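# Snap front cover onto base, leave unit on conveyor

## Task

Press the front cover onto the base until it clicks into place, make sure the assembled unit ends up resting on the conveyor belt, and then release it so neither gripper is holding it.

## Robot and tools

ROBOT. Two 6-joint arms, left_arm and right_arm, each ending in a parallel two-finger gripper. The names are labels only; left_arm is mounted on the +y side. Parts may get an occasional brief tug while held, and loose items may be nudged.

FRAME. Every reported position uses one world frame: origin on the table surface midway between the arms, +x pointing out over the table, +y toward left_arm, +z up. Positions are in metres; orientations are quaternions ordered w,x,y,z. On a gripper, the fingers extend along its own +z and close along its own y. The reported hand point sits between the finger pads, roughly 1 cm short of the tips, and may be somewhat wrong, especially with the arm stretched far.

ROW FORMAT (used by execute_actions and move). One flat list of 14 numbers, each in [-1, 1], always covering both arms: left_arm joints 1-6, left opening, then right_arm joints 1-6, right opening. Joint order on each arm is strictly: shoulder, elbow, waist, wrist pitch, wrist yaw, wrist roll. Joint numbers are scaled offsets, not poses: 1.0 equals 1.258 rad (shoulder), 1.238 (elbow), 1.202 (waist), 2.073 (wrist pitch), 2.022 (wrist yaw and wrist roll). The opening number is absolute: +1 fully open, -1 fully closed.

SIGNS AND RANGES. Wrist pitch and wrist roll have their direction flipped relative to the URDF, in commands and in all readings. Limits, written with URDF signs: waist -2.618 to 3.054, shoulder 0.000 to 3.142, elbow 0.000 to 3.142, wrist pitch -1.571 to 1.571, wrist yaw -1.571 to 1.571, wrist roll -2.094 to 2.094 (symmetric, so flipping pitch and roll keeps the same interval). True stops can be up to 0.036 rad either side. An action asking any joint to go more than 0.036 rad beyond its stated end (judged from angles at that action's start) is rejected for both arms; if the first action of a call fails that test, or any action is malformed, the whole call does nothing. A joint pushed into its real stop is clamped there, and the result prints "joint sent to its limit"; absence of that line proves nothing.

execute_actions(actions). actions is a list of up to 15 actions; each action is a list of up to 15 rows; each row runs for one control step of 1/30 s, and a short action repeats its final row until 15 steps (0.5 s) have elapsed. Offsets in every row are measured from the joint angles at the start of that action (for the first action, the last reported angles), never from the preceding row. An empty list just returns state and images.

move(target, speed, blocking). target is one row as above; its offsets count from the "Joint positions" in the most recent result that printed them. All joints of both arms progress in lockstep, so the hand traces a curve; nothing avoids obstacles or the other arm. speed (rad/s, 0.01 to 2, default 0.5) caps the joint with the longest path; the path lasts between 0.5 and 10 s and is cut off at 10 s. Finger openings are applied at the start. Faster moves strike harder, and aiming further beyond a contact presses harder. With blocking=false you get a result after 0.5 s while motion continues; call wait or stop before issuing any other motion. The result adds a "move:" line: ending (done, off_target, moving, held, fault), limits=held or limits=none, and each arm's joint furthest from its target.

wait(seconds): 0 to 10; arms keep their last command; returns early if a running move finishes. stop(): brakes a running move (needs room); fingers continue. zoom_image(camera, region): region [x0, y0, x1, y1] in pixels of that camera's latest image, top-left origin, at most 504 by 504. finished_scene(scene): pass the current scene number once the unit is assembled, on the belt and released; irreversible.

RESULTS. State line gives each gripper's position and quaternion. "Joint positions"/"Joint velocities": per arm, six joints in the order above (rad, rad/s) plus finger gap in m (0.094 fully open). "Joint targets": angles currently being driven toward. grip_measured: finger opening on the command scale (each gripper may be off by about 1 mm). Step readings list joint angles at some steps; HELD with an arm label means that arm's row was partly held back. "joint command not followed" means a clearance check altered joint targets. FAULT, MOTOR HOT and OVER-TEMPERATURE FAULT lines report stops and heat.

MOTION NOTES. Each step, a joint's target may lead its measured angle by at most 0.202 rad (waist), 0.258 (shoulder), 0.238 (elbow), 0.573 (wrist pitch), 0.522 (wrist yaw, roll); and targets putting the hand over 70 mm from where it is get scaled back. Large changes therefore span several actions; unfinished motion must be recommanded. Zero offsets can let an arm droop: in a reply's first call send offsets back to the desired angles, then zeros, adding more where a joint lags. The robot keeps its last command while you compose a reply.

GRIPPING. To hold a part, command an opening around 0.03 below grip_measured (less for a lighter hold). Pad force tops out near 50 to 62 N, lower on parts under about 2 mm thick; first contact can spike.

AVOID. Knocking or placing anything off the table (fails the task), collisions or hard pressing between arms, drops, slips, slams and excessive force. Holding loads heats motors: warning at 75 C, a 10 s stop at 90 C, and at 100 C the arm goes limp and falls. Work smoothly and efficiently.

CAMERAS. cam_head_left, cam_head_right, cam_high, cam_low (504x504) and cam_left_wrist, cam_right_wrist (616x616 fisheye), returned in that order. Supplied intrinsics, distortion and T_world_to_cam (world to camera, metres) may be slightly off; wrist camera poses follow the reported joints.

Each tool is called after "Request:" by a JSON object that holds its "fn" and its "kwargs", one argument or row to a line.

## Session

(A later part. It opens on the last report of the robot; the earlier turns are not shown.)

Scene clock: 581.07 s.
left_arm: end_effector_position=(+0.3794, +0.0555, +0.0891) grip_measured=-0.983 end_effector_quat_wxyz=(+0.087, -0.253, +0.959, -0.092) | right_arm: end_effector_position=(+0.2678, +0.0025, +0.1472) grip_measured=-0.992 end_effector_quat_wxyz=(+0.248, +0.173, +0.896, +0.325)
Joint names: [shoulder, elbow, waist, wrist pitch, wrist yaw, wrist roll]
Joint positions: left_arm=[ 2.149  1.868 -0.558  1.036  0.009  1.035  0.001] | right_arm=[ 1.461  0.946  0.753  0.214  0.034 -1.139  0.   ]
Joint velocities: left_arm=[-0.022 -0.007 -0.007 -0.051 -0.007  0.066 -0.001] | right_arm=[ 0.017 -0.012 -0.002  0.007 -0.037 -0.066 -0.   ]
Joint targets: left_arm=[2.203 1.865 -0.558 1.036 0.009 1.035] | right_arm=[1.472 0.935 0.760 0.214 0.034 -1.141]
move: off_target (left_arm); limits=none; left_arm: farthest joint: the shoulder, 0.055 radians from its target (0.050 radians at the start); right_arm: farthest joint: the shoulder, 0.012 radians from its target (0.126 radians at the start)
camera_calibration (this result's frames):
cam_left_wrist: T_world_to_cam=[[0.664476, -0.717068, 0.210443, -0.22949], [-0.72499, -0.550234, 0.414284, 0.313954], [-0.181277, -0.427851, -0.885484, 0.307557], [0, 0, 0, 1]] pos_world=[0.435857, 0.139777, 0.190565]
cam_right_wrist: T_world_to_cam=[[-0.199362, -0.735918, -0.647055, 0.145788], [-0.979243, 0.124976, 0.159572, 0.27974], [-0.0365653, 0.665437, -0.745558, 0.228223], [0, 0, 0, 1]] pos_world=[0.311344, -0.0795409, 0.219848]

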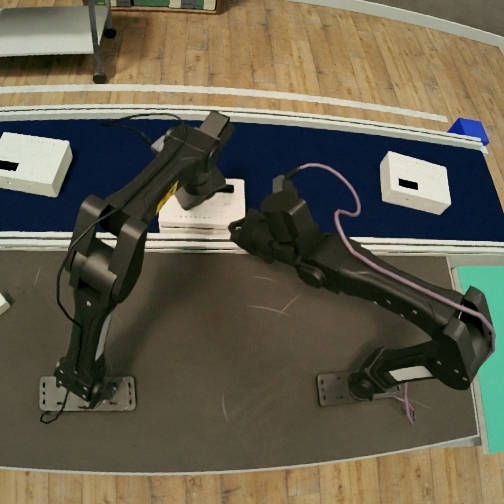

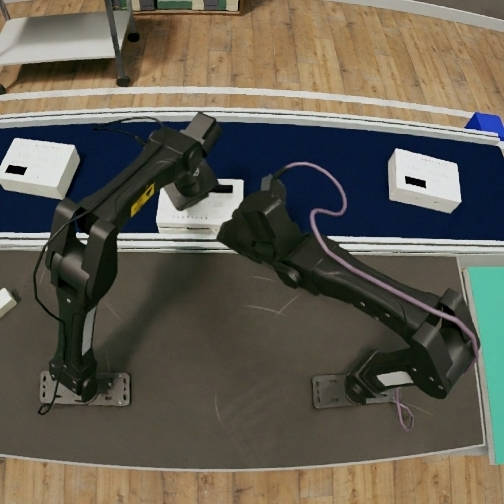

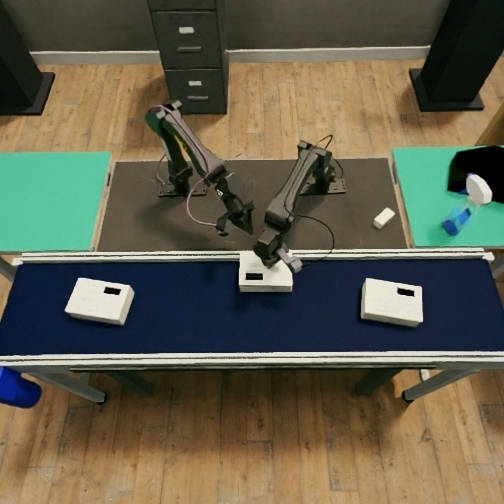

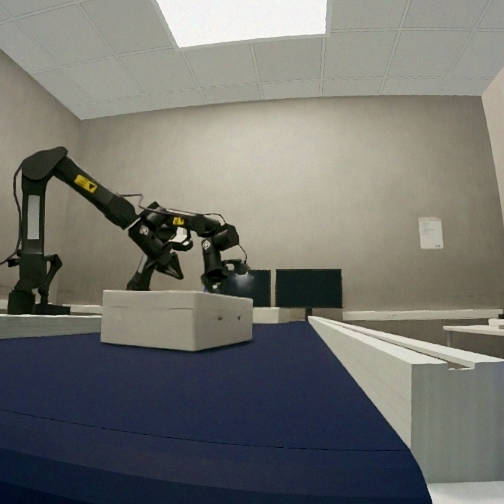

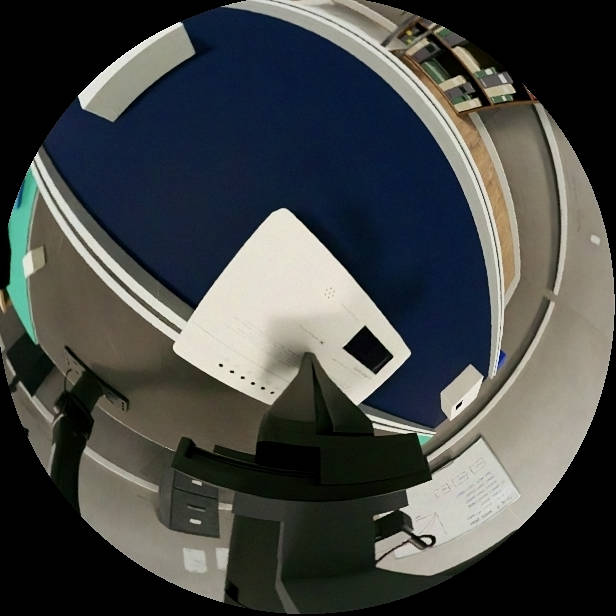

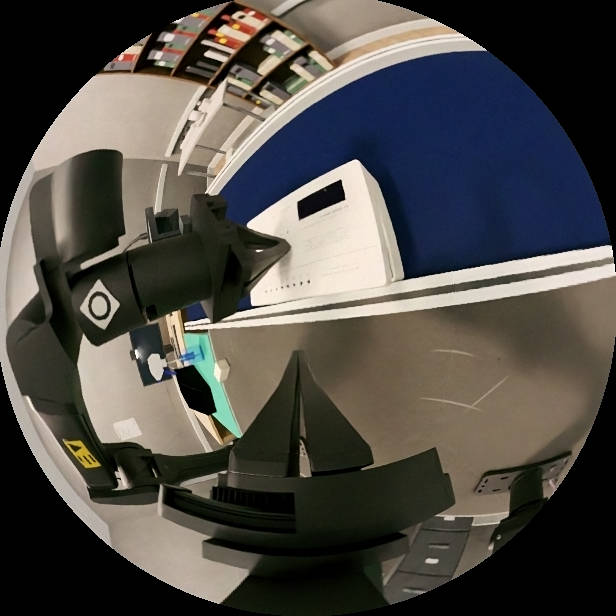

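Request:
{"fn": "move", "kwargs": {
  "target": [0.04,0,0,0,0,0,-1,0.215,0.09,0,0,0,0,-1],
  "speed": 0.2
}}

Request:
{"fn": "move", "kwargs": {
  "target": [0.04,0,0,0,0,0,-1,0,0,-0.09,0,0,0,-1],
  "speed": 0.05
}}

Scene clock: 587.03 s.
left_arm: end_effector_position=(+0.3795, +0.0555, +0.0893) grip_measured=-0.983 end_effector_quat_wxyz=(+0.088, -0.253, +0.959, -0.092) | right_arm: end_effector_position=(+0.2850, +0.0193, +0.0782) grip_measured=-0.992 end_effector_quat_wxyz=(+0.205, +0.177, +0.926, +0.263)
Joint names: [shoulder, elbow, waist, wrist pitch, wrist yaw, wrist roll]
Joint positions: left_arm=[ 2.148  1.868 -0.558  1.035  0.009  1.035  0.001] | right_arm=[ 1.721  1.038  0.753  0.209  0.034 -1.139  0.   ]
Joint velocities: left_arm=[-0.007  0.002 -0.012 -0.022 -0.066 -0.051  0.001] | right_arm=[ 0.002 -0.012 -0.007 -0.007  0.022  0.007 -0.   ]
Joint targets: left_arm=[2.199 1.868 -0.558 1.036 0.009 1.035] | right_arm=[1.732 1.058 0.753 0.214 0.034 -1.139]
move: off_target (left_arm); limits=none; left_arm: farthest joint: the shoulder, 0.051 radians from its target (0.051 radians at the start); right_arm: farthest joint: the elbow, 0.019 radians from its target (0.111 radians at the start)
camera_calibration (this result's frames):
cam_left_wrist: T_world_to_cam=[[0.664336, -0.716988, 0.211154, -0.229643], [-0.725265, -0.550078, 0.414011, 0.314029], [-0.18069, -0.428185, -0.885443, 0.307519], [0, 0, 0, 1]] pos_world=[0.43588, 0.139764, 0.190769]
cam_right_wrist: T_world_to_cam=[[-0.268849, -0.803246, -0.531523, 0.128969], [-0.954687, 0.149097, 0.257571, 0.290383], [-0.127644, 0.576685, -0.806933, 0.198666], [0, 0, 0, 1]] pos_world=[0.337257, -0.0542696, 0.154066]

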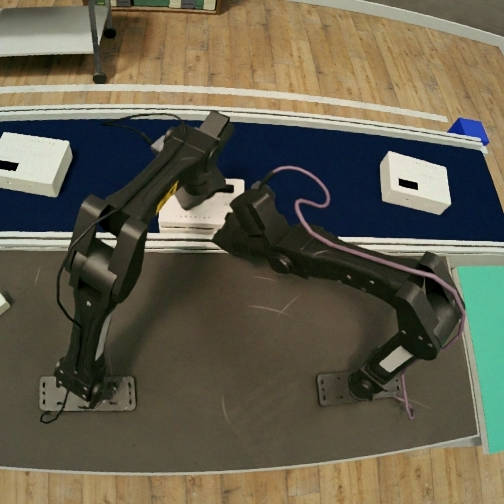

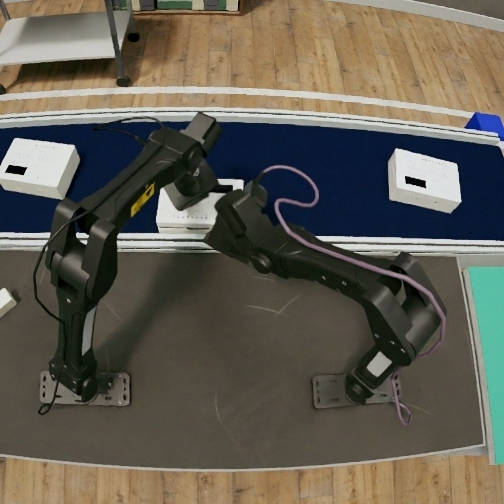

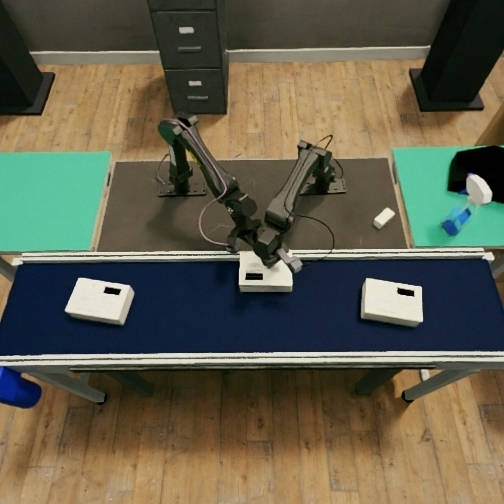

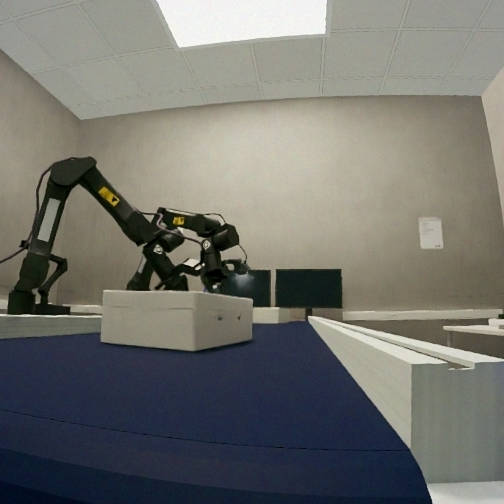

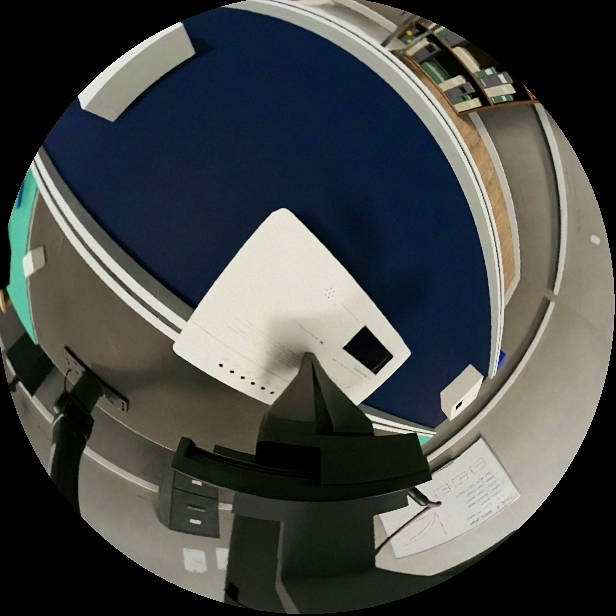

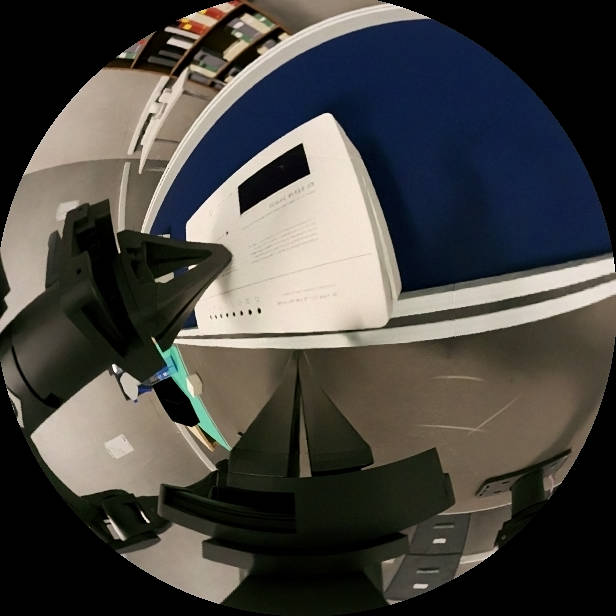

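Scene clock: 589.50 s.
left_arm: end_effector_position=(+0.3853, +0.0522, +0.0897) grip_measured=-0.983 end_effector_quat_wxyz=(+0.097, -0.253, +0.957, -0.101) | right_arm: end_effector_position=(+0.3079, -0.0077, +0.0776) grip_measured=-0.992 end_effector_quat_wxyz=(+0.206, +0.215, +0.919, +0.259)
Joint names: [shoulder, elbow, waist, wrist pitch, wrist yaw, wrist roll]
Joint positions: left_arm=[ 2.151  1.868 -0.558  1.007  0.009  1.035  0.001] | right_arm=[ 1.721  1.038  0.662  0.212  0.008 -1.139  0.   ]
Joint velocities: left_arm=[-0.017 -0.002 -0.002  0.007 -0.007  0.037  0.   ] | right_arm=[-0.002 -0.012  0.022  0.066  0.037  0.022 -0.   ]
Joint targets: left_arm=[2.199 1.868 -0.558 1.035 0.009 1.035] | right_arm=[1.721 1.038 0.645 0.210 0.034 -1.139]
move: off_target (left_arm, right_arm); limits=none; left_arm: farthest joint: the shoulder, 0.047 radians from its target (0.050 radians at the start); right_arm: farthest joint: the wrist yaw, 0.026 radians from its target (0.000 radians at the start)
camera_calibration (this result's frames):
cam_left_wrist: T_world_to_cam=[[0.659461, -0.71421, 0.234554, -0.236329], [-0.734222, -0.544974, 0.404871, 0.320241], [-0.161337, -0.439212, -0.883778, 0.300513], [0, 0, 0, 1]] pos_world=[0.439462, 0.137724, 0.191362]
cam_right_wrist: T_world_to_cam=[[-0.335766, -0.773832, -0.537071, 0.134467], [-0.93696, 0.215791, 0.274847, 0.310199], [-0.0967901, 0.595498, -0.797505, 0.206612], [0, 0, 0, 1]] pos_world=[0.355791, -0.0859203, 0.151735]

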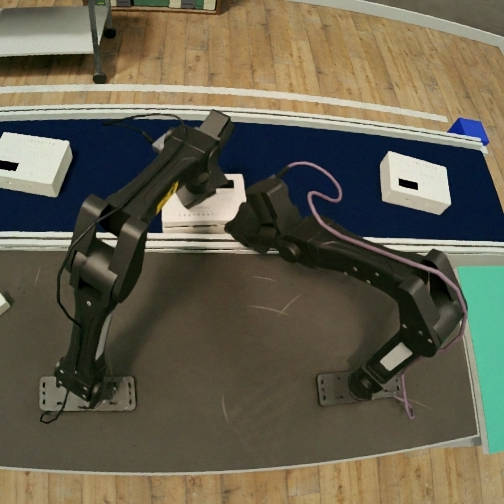

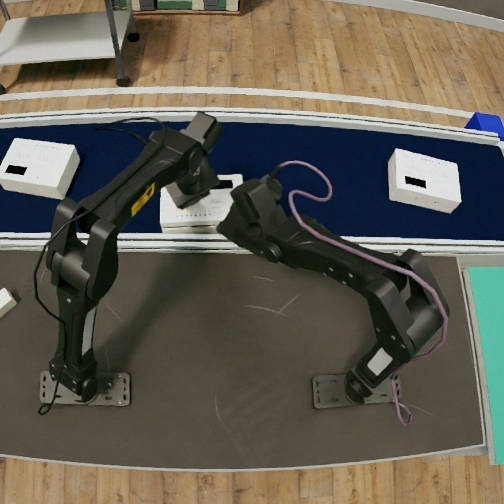

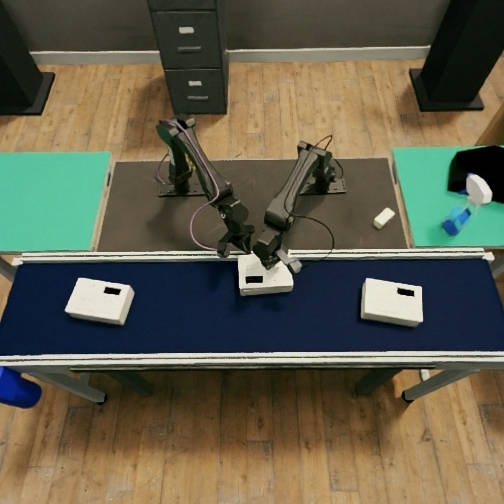

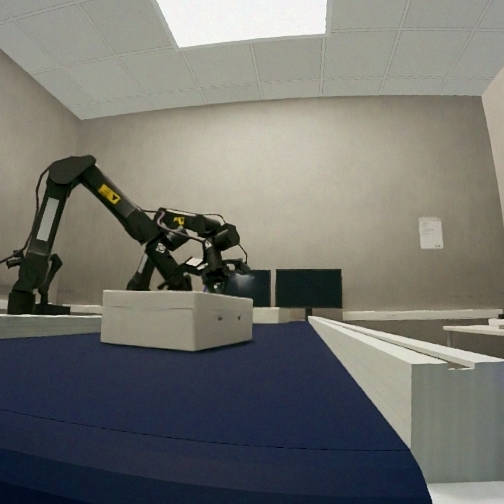

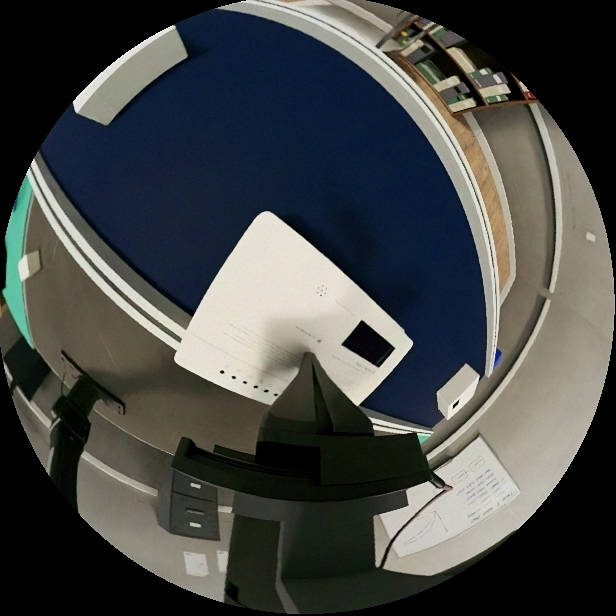

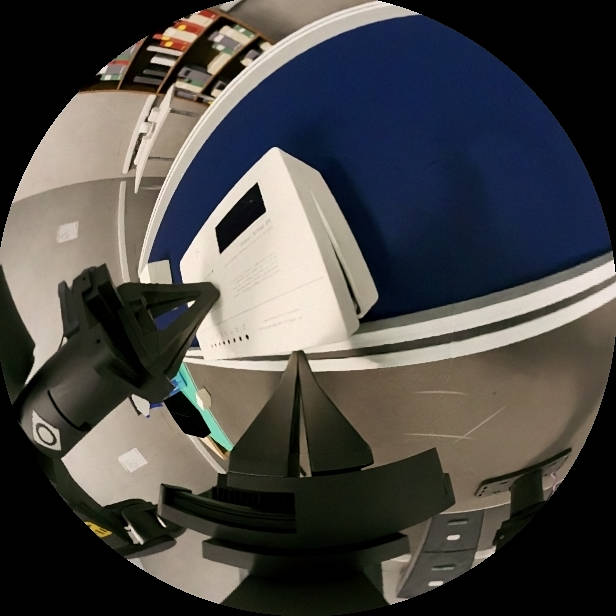

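Request:
{"fn": "move", "kwargs": {
  "target": [0.14,-0.04,0,0.05,0,0,-1,0,0,-0.05,0,0.03,0,-1],
  "speed": 0.08
}}

Request:
{"fn": "move", "kwargs": {
  "target": [-0.1,0,0.0,0,0,0,-1,-0.2,-0.2,0,0,0,0,-1],
  "speed": 0.3
}}

Request:
{"fn": "zoom_image", "kwargs": {
  "camera": "cam_head_left",
  "region": [150,190,260,250]
}}

Request:
{"fn": "zoom_image", "kwargs": {
  "camera": "cam_right_wrist",
  "region": [180,150,420,360]
}}

Request:
{"fn": "zoom_image", "kwargs": {
  "camera": "cam_high",
  "region": [230,260,300,305]
}}

Scene clock: 601.73 s.
left_arm: end_effector_position=(+0.3865, +0.0515, +0.0866) grip_measured=-0.984 end_effector_quat_wxyz=(+0.093, -0.253, +0.958, -0.098) | right_arm: end_effector_position=(+0.3130, -0.0229, +0.0734) grip_measured=-0.992 end_effector_quat_wxyz=(+0.200, +0.232, +0.919, +0.247)
Joint names: [shoulder, elbow, waist, wrist pitch, wrist yaw, wrist roll]
Joint positions: left_arm=[ 2.167  1.882 -0.558  1.015  0.009  1.035  0.001] | right_arm=[ 1.721  1.038  0.626  0.24   0.002 -1.139  0.   ]
Joint velocities: left_arm=[-0.002 -0.002 -0.002  0.125 -0.037 -0.066  0.   ] | right_arm=[-0.002 -0.012 -0.012  0.022 -0.037 -0.081  0.002]
Joint targets: left_arm=[2.289 1.834 -0.558 1.088 0.009 1.035] | right_arm=[1.721 1.038 0.602 0.212 0.068 -1.139]
move: off_target (left_arm, right_arm); limits=none; left_arm: farthest joint: the shoulder, 0.160 radians from its target (0.176 radians at the start); right_arm: farthest joint: the wrist yaw, 0.066 radians from its target (0.061 radians at the start)
camera_calibration (this result's frames):
cam_left_wrist: T_world_to_cam=[[0.661218, -0.715211, 0.226416, -0.236734], [-0.731123, -0.54674, 0.408086, 0.320628], [-0.168077, -0.435371, -0.884422, 0.300069], [0, 0, 0, 1]] pos_world=[0.441386, 0.136627, 0.188144]
cam_right_wrist: T_world_to_cam=[[-0.374344, -0.769261, -0.517788, 0.13283], [-0.922205, 0.250448, 0.294643, 0.314076], [-0.0969785, 0.587804, -0.80317, 0.213082], [0, 0, 0, 1]] pos_world=[0.36003, -0.101729, 0.147379]

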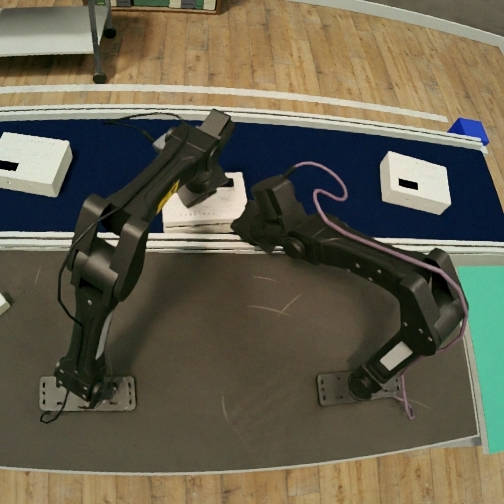

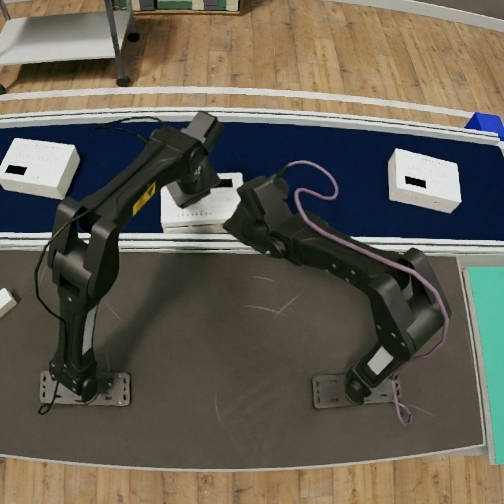

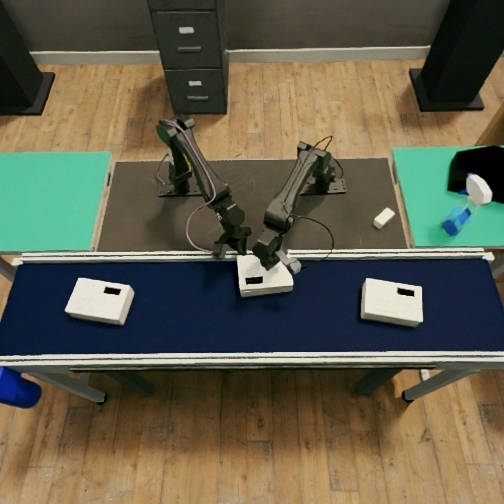

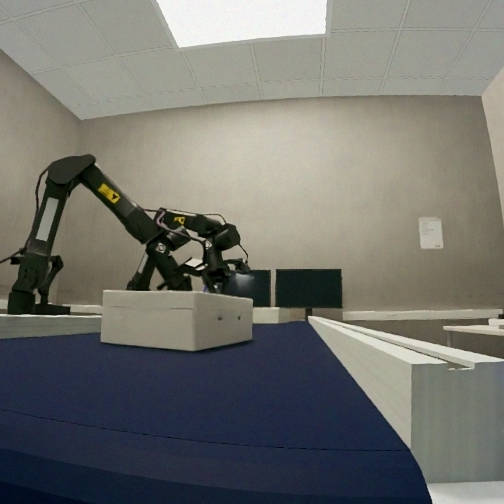

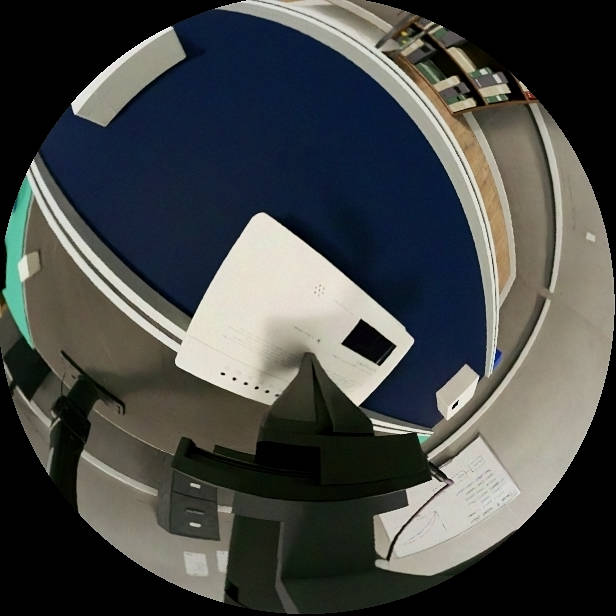

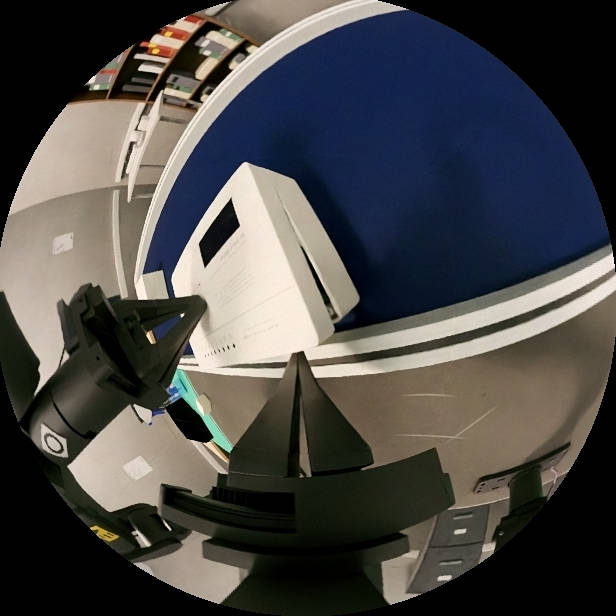

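Scene clock: 602.93 s.
left_arm: end_effector_position=(+0.3883, +0.0505, +0.1352) grip_measured=-0.984 end_effector_quat_wxyz=(+0.131, -0.250, +0.950, -0.135) | right_arm: end_effector_position=(+0.2641, -0.0592, +0.0755) grip_measured=-0.992 end_effector_quat_wxyz=(+0.201, +0.231, +0.919, +0.249)
Joint names: [shoulder, elbow, waist, wrist pitch, wrist yaw, wrist roll]
Joint positions: left_arm=[ 2.065  1.885 -0.558  1.012  0.009  1.035  0.001] | right_arm=[ 1.488  0.803  0.626  0.234 -0.    -1.139  0.   ]
Joint velocities: left_arm=[-0.012  0.022  0.002  0.007 -0.037  0.022 -0.   ] | right_arm=[-0.027 -0.012  0.002 -0.007  0.007  0.037 -0.001]
Joint targets: left_arm=[2.041 1.882 -0.558 1.014 0.009 1.035] | right_arm=[1.469 0.790 0.626 0.240 0.003 -1.139]
move: off_target (left_arm); limits=none; left_arm: farthest joint: the shoulder, 0.024 radians from its target (0.126 radians at the start); right_arm: farthest joint: the shoulder, 0.018 radians from its target (0.252 radians at the start)
camera_calibration (this result's frames):
cam_left_wrist: T_world_to_cam=[[0.635647, -0.700642, 0.32412, -0.253666], [-0.767119, -0.526231, 0.366891, 0.320052], [-0.0864969, -0.481852, -0.871973, 0.311905], [0, 0, 0, 1]] pos_world=[0.433739, 0.140984, 0.236767]
cam_right_wrist: T_world_to_cam=[[-0.372186, -0.767788, -0.521517, 0.0875323], [-0.923126, 0.247782, 0.29401, 0.277602], [-0.0965146, 0.590852, -0.800986, 0.231247], [0, 0, 0, 1]] pos_world=[0.311159, -0.138212, 0.149258]

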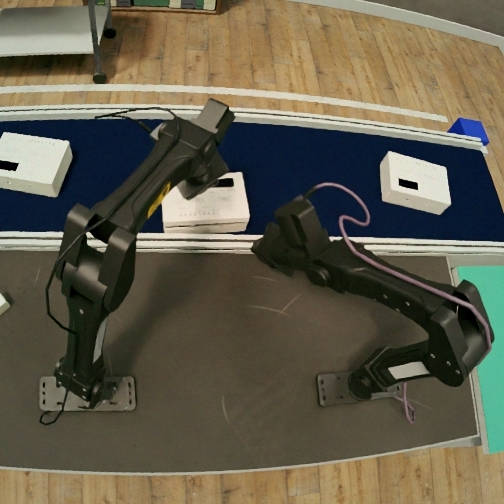

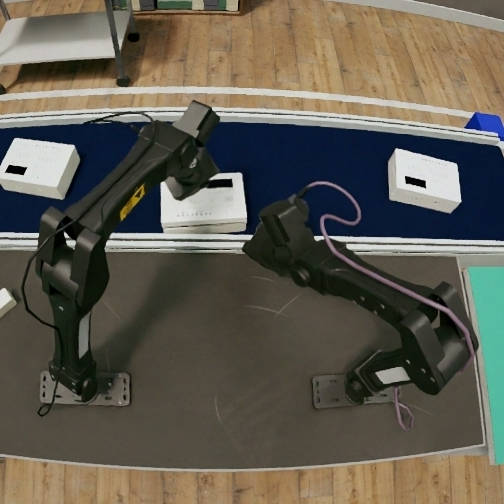

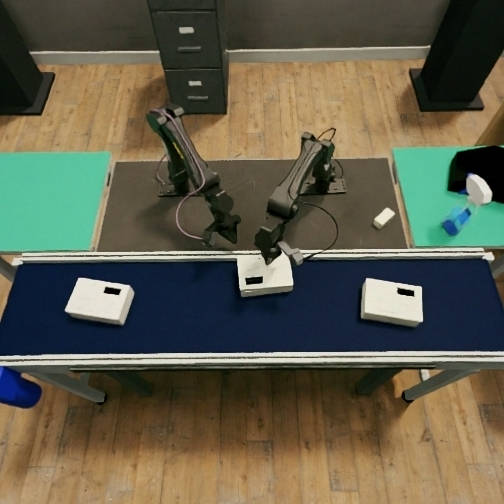

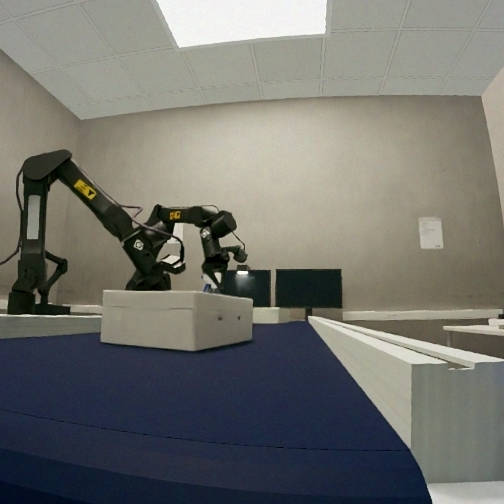

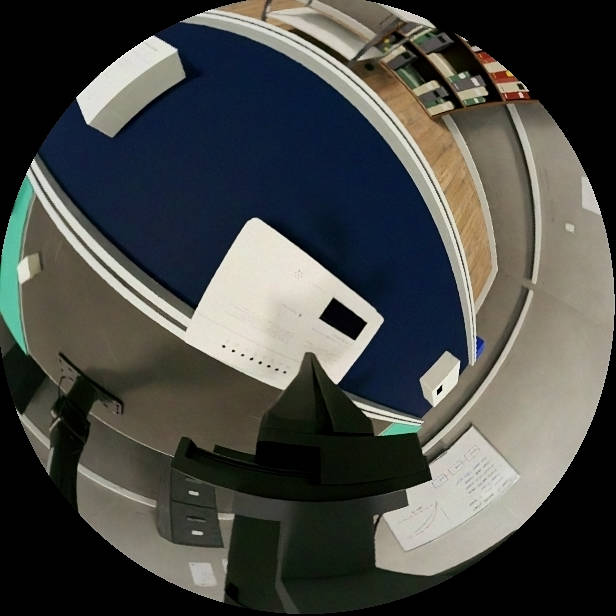

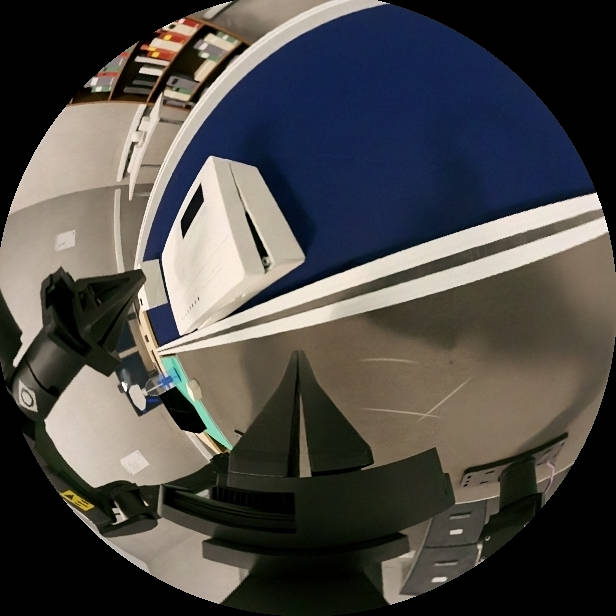

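Region (150, 190, 260, 250) of cam_head_left's 504x504 image, scaled by 4.582, with more detail than that image has; it fills the top 275 rows of this view, and the rest is white.

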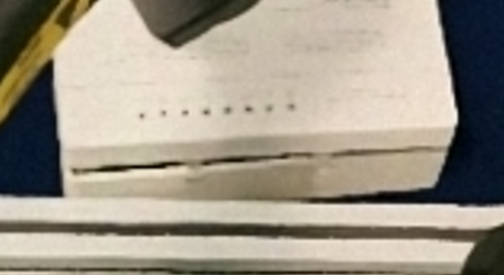

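Region (180, 150, 420, 360) of cam_right_wrist's 616x616 image, scaled by 2.100, with more detail than that image has; it fills the top 441 rows of this view, and the rest is white.

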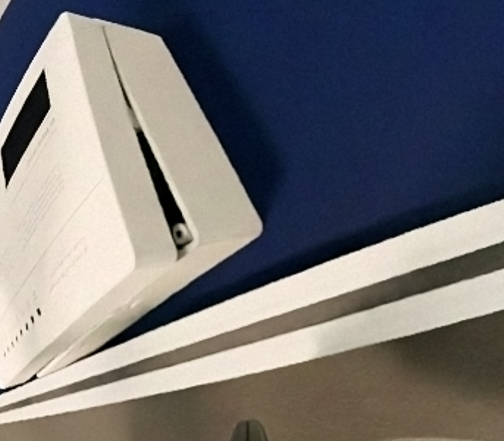

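Region (230, 260, 300, 305) of cam_high's 504x504 image, scaled by 7.200, with more detail than that image has; it fills the top 324 rows of this view, and the rest is white.

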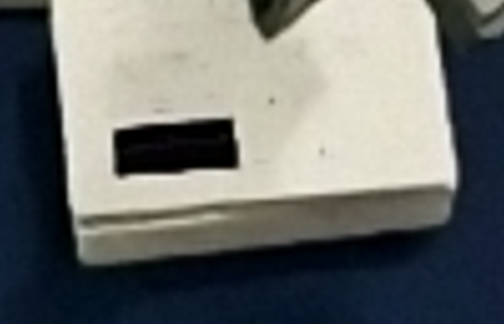

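Request:
{"fn": "move", "kwargs": {
  "target": [0,0,0,0,0,0,-1,0.185,0.19,0.03,-0.01,0,0,-1],
  "speed": 0.2
}}

Request:
{"fn": "zoom_image", "kwargs": {
  "camera": "cam_head_left",
  "region": [140,130,340,280]
}}

Scene clock: 627.23 s.
left_arm: end_effector_position=(+0.3883, +0.0505, +0.1352) grip_measured=-0.984 end_effector_quat_wxyz=(+0.131, -0.250, +0.950, -0.135) | right_arm: end_effector_position=(+0.3058, -0.0129, +0.0763) grip_measured=-0.992 end_effector_quat_wxyz=(+0.203, +0.218, +0.919, +0.259)
Joint names: [shoulder, elbow, waist, wrist pitch, wrist yaw, wrist roll]
Joint positions: left_arm=[ 2.065  1.885 -0.558  1.012  0.009  1.035  0.001] | right_arm=[ 1.708  1.02   0.653  0.212 -0.    -1.139  0.   ]
Joint velocities: left_arm=[ 0.022 -0.012  0.002 -0.007 -0.022  0.066 -0.   ] | right_arm=[-0.002 -0.002 -0.017 -0.037 -0.007  0.007  0.001]
Joint targets: left_arm=[2.065 1.885 -0.558 1.012 0.009 1.035] | right_arm=[1.721 1.038 0.662 0.213 -0.000 -1.139]
move: done; limits=none; left_arm: farthest joint: the waist, 0.000 radians from its target (0.000 radians at the start); right_arm: farthest joint: the elbow, 0.019 radians from its target (0.236 radians at the start)
camera_calibration (this result's frames):
cam_left_wrist: T_world_to_cam=[[0.635647, -0.700642, 0.32412, -0.253666], [-0.767119, -0.526231, 0.366891, 0.320052], [-0.0864969, -0.481852, -0.871973, 0.311905], [0, 0, 0, 1]] pos_world=[0.433739, 0.140984, 0.236767]
cam_right_wrist: T_world_to_cam=[[-0.343213, -0.771169, -0.536193, 0.131265], [-0.933883, 0.219194, 0.282519, 0.308208], [-0.10034, 0.597706, -0.795412, 0.20938], [0, 0, 0, 1]] pos_world=[0.353891, -0.0914775, 0.149852]

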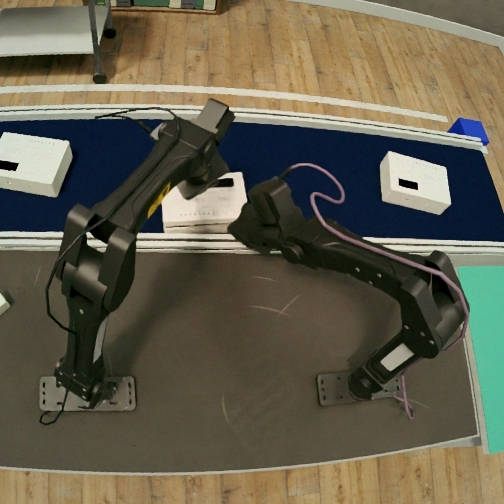

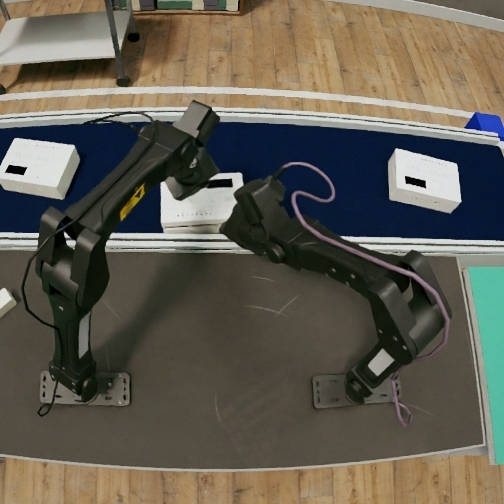

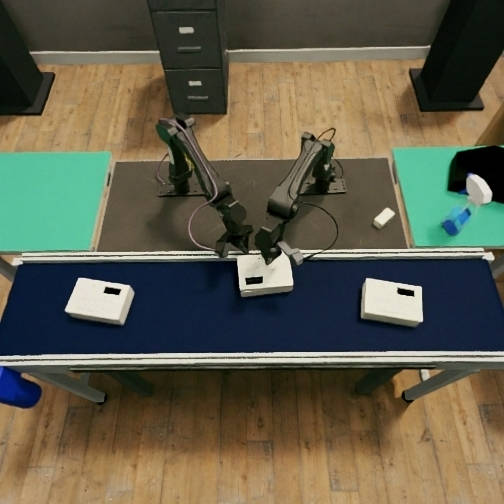

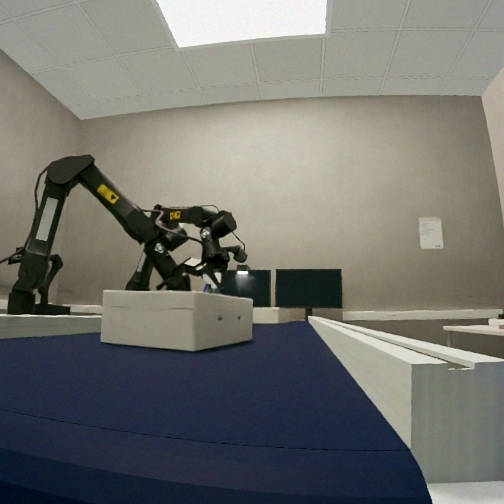

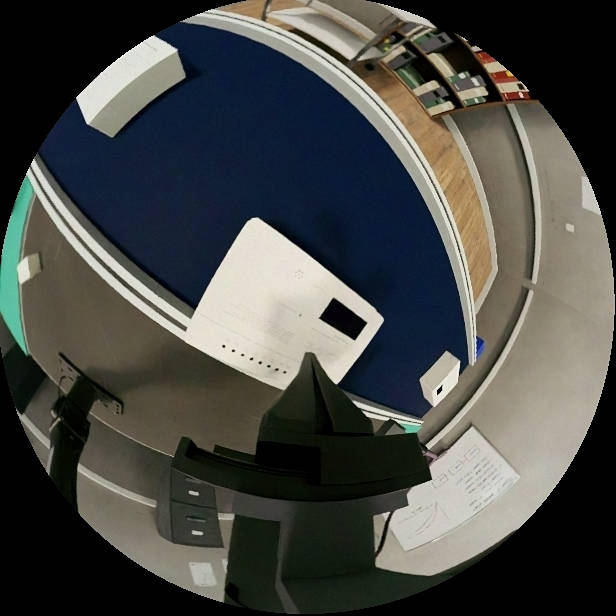

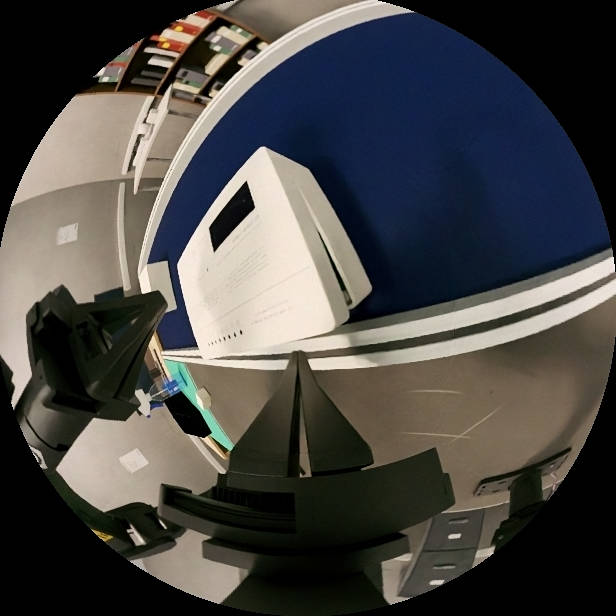

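Region (140, 130, 340, 280) of cam_head_left's 504x504 image, scaled by 2.520, with more detail than that image has; it fills the top 378 rows of this view, and the rest is white.

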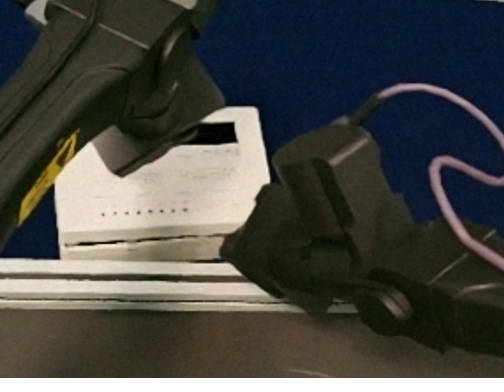

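Request:
{"fn": "move", "kwargs": {
  "target": [-0.08,0,0.1,0,0,0,-1,0.01,0.02,-0.075,0,0,0,-1],
  "speed": 0.05
}}

Request:
{"fn": "zoom_image", "kwargs": {
  "camera": "cam_right_wrist",
  "region": [170,120,420,370]
}}

Scene clock: 638.00 s.
left_arm: end_effector_position=(+0.4106, +0.1006, +0.1691) grip_measured=-0.984 end_effector_quat_wxyz=(+0.165, -0.301, +0.927, -0.151) | right_arm: end_effector_position=(+0.3259, -0.0400, +0.0763) grip_measured=-0.992 end_effector_quat_wxyz=(+0.211, +0.253, +0.910, +0.252)
Joint names: [shoulder, elbow, waist, wrist pitch, wrist yaw, wrist roll]
Joint positions: left_arm=[ 1.993  1.885 -0.445  1.012  0.009  1.035  0.001] | right_arm=[ 1.708  1.02   0.574  0.212 -0.004 -1.139  0.   ]
Joint velocities: left_arm=[-0.022 -0.027  0.012  0.007  0.022  0.007  0.   ] | right_arm=[ 0.017 -0.037 -0.002 -0.007 -0.037  0.037 -0.   ]
Joint targets: left_arm=[1.965 1.885 -0.437 1.012 0.009 1.035] | right_arm=[1.720 1.044 0.563 0.212 -0.000 -1.139]
move: off_target (left_arm, right_arm); limits=none; left_arm: farthest joint: the shoulder, 0.029 radians from its target (0.101 radians at the start); right_arm: farthest joint: the elbow, 0.025 radians from its target (0.025 radians at the start)
camera_calibration (this result's frames):
cam_left_wrist: T_world_to_cam=[[0.686567, -0.614642, 0.388382, -0.284142], [-0.726609, -0.598992, 0.336525, 0.346954], [0.0257956, -0.513249, -0.857852, 0.322232], [0, 0, 0, 1]] pos_world=[0.43887, 0.198562, 0.270025]
cam_right_wrist: T_world_to_cam=[[-0.40203, -0.74128, -0.537471, 0.137674], [-0.913918, 0.289022, 0.284992, 0.32905], [-0.055918, 0.60578, -0.793665, 0.213356], [0, 0, 0, 1]] pos_world=[0.368004, -0.122294, 0.149553]

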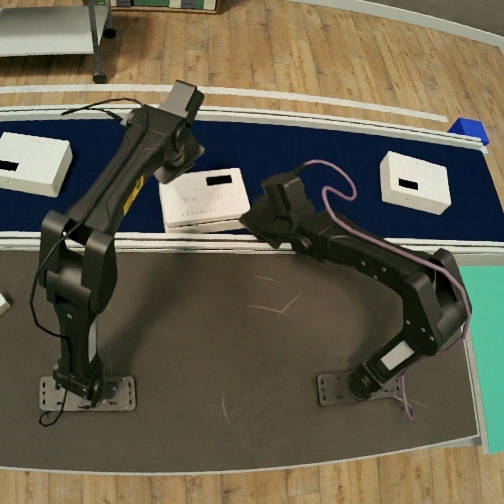

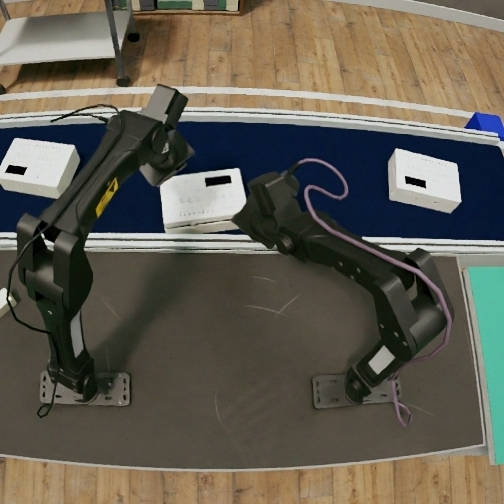

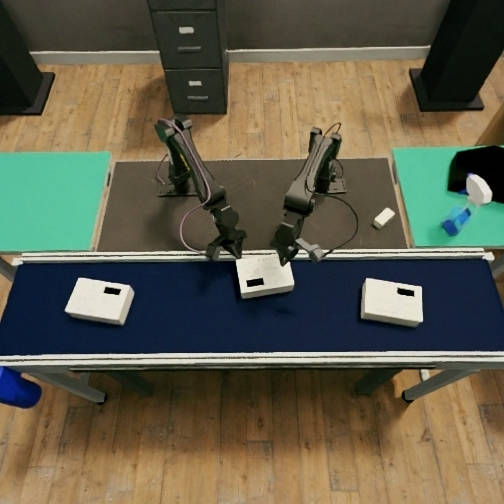

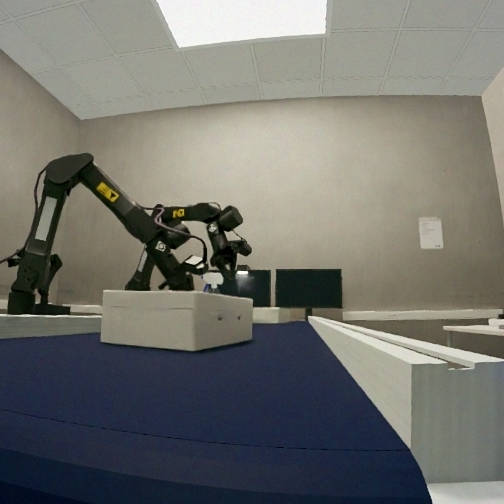

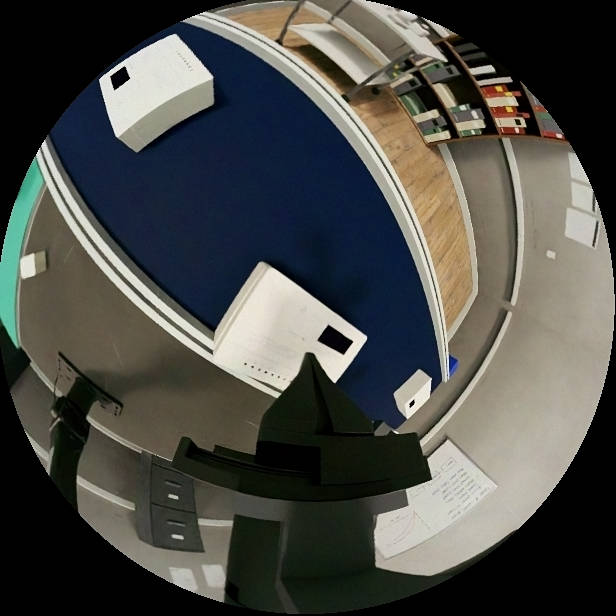

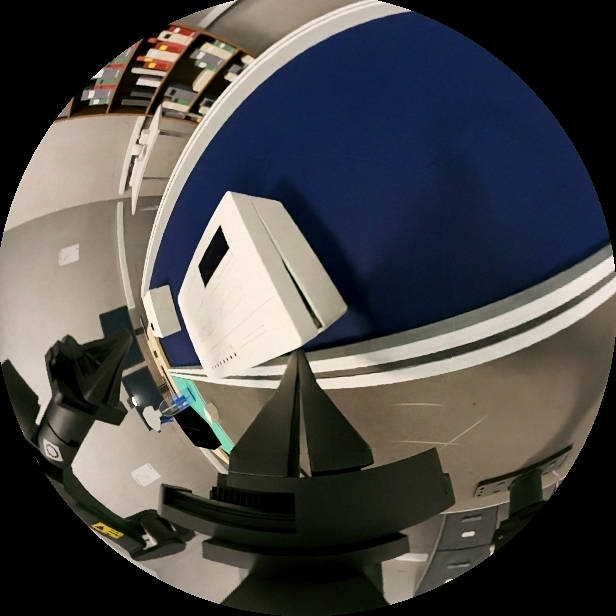

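Region (170, 120, 420, 370) of cam_right_wrist's 616x616 image, scaled by 2.016, with more detail than that image has.

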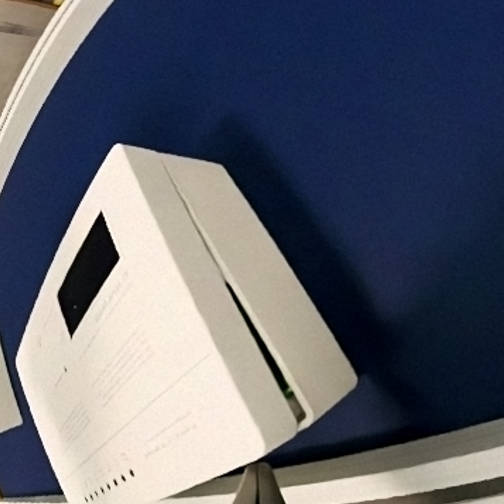

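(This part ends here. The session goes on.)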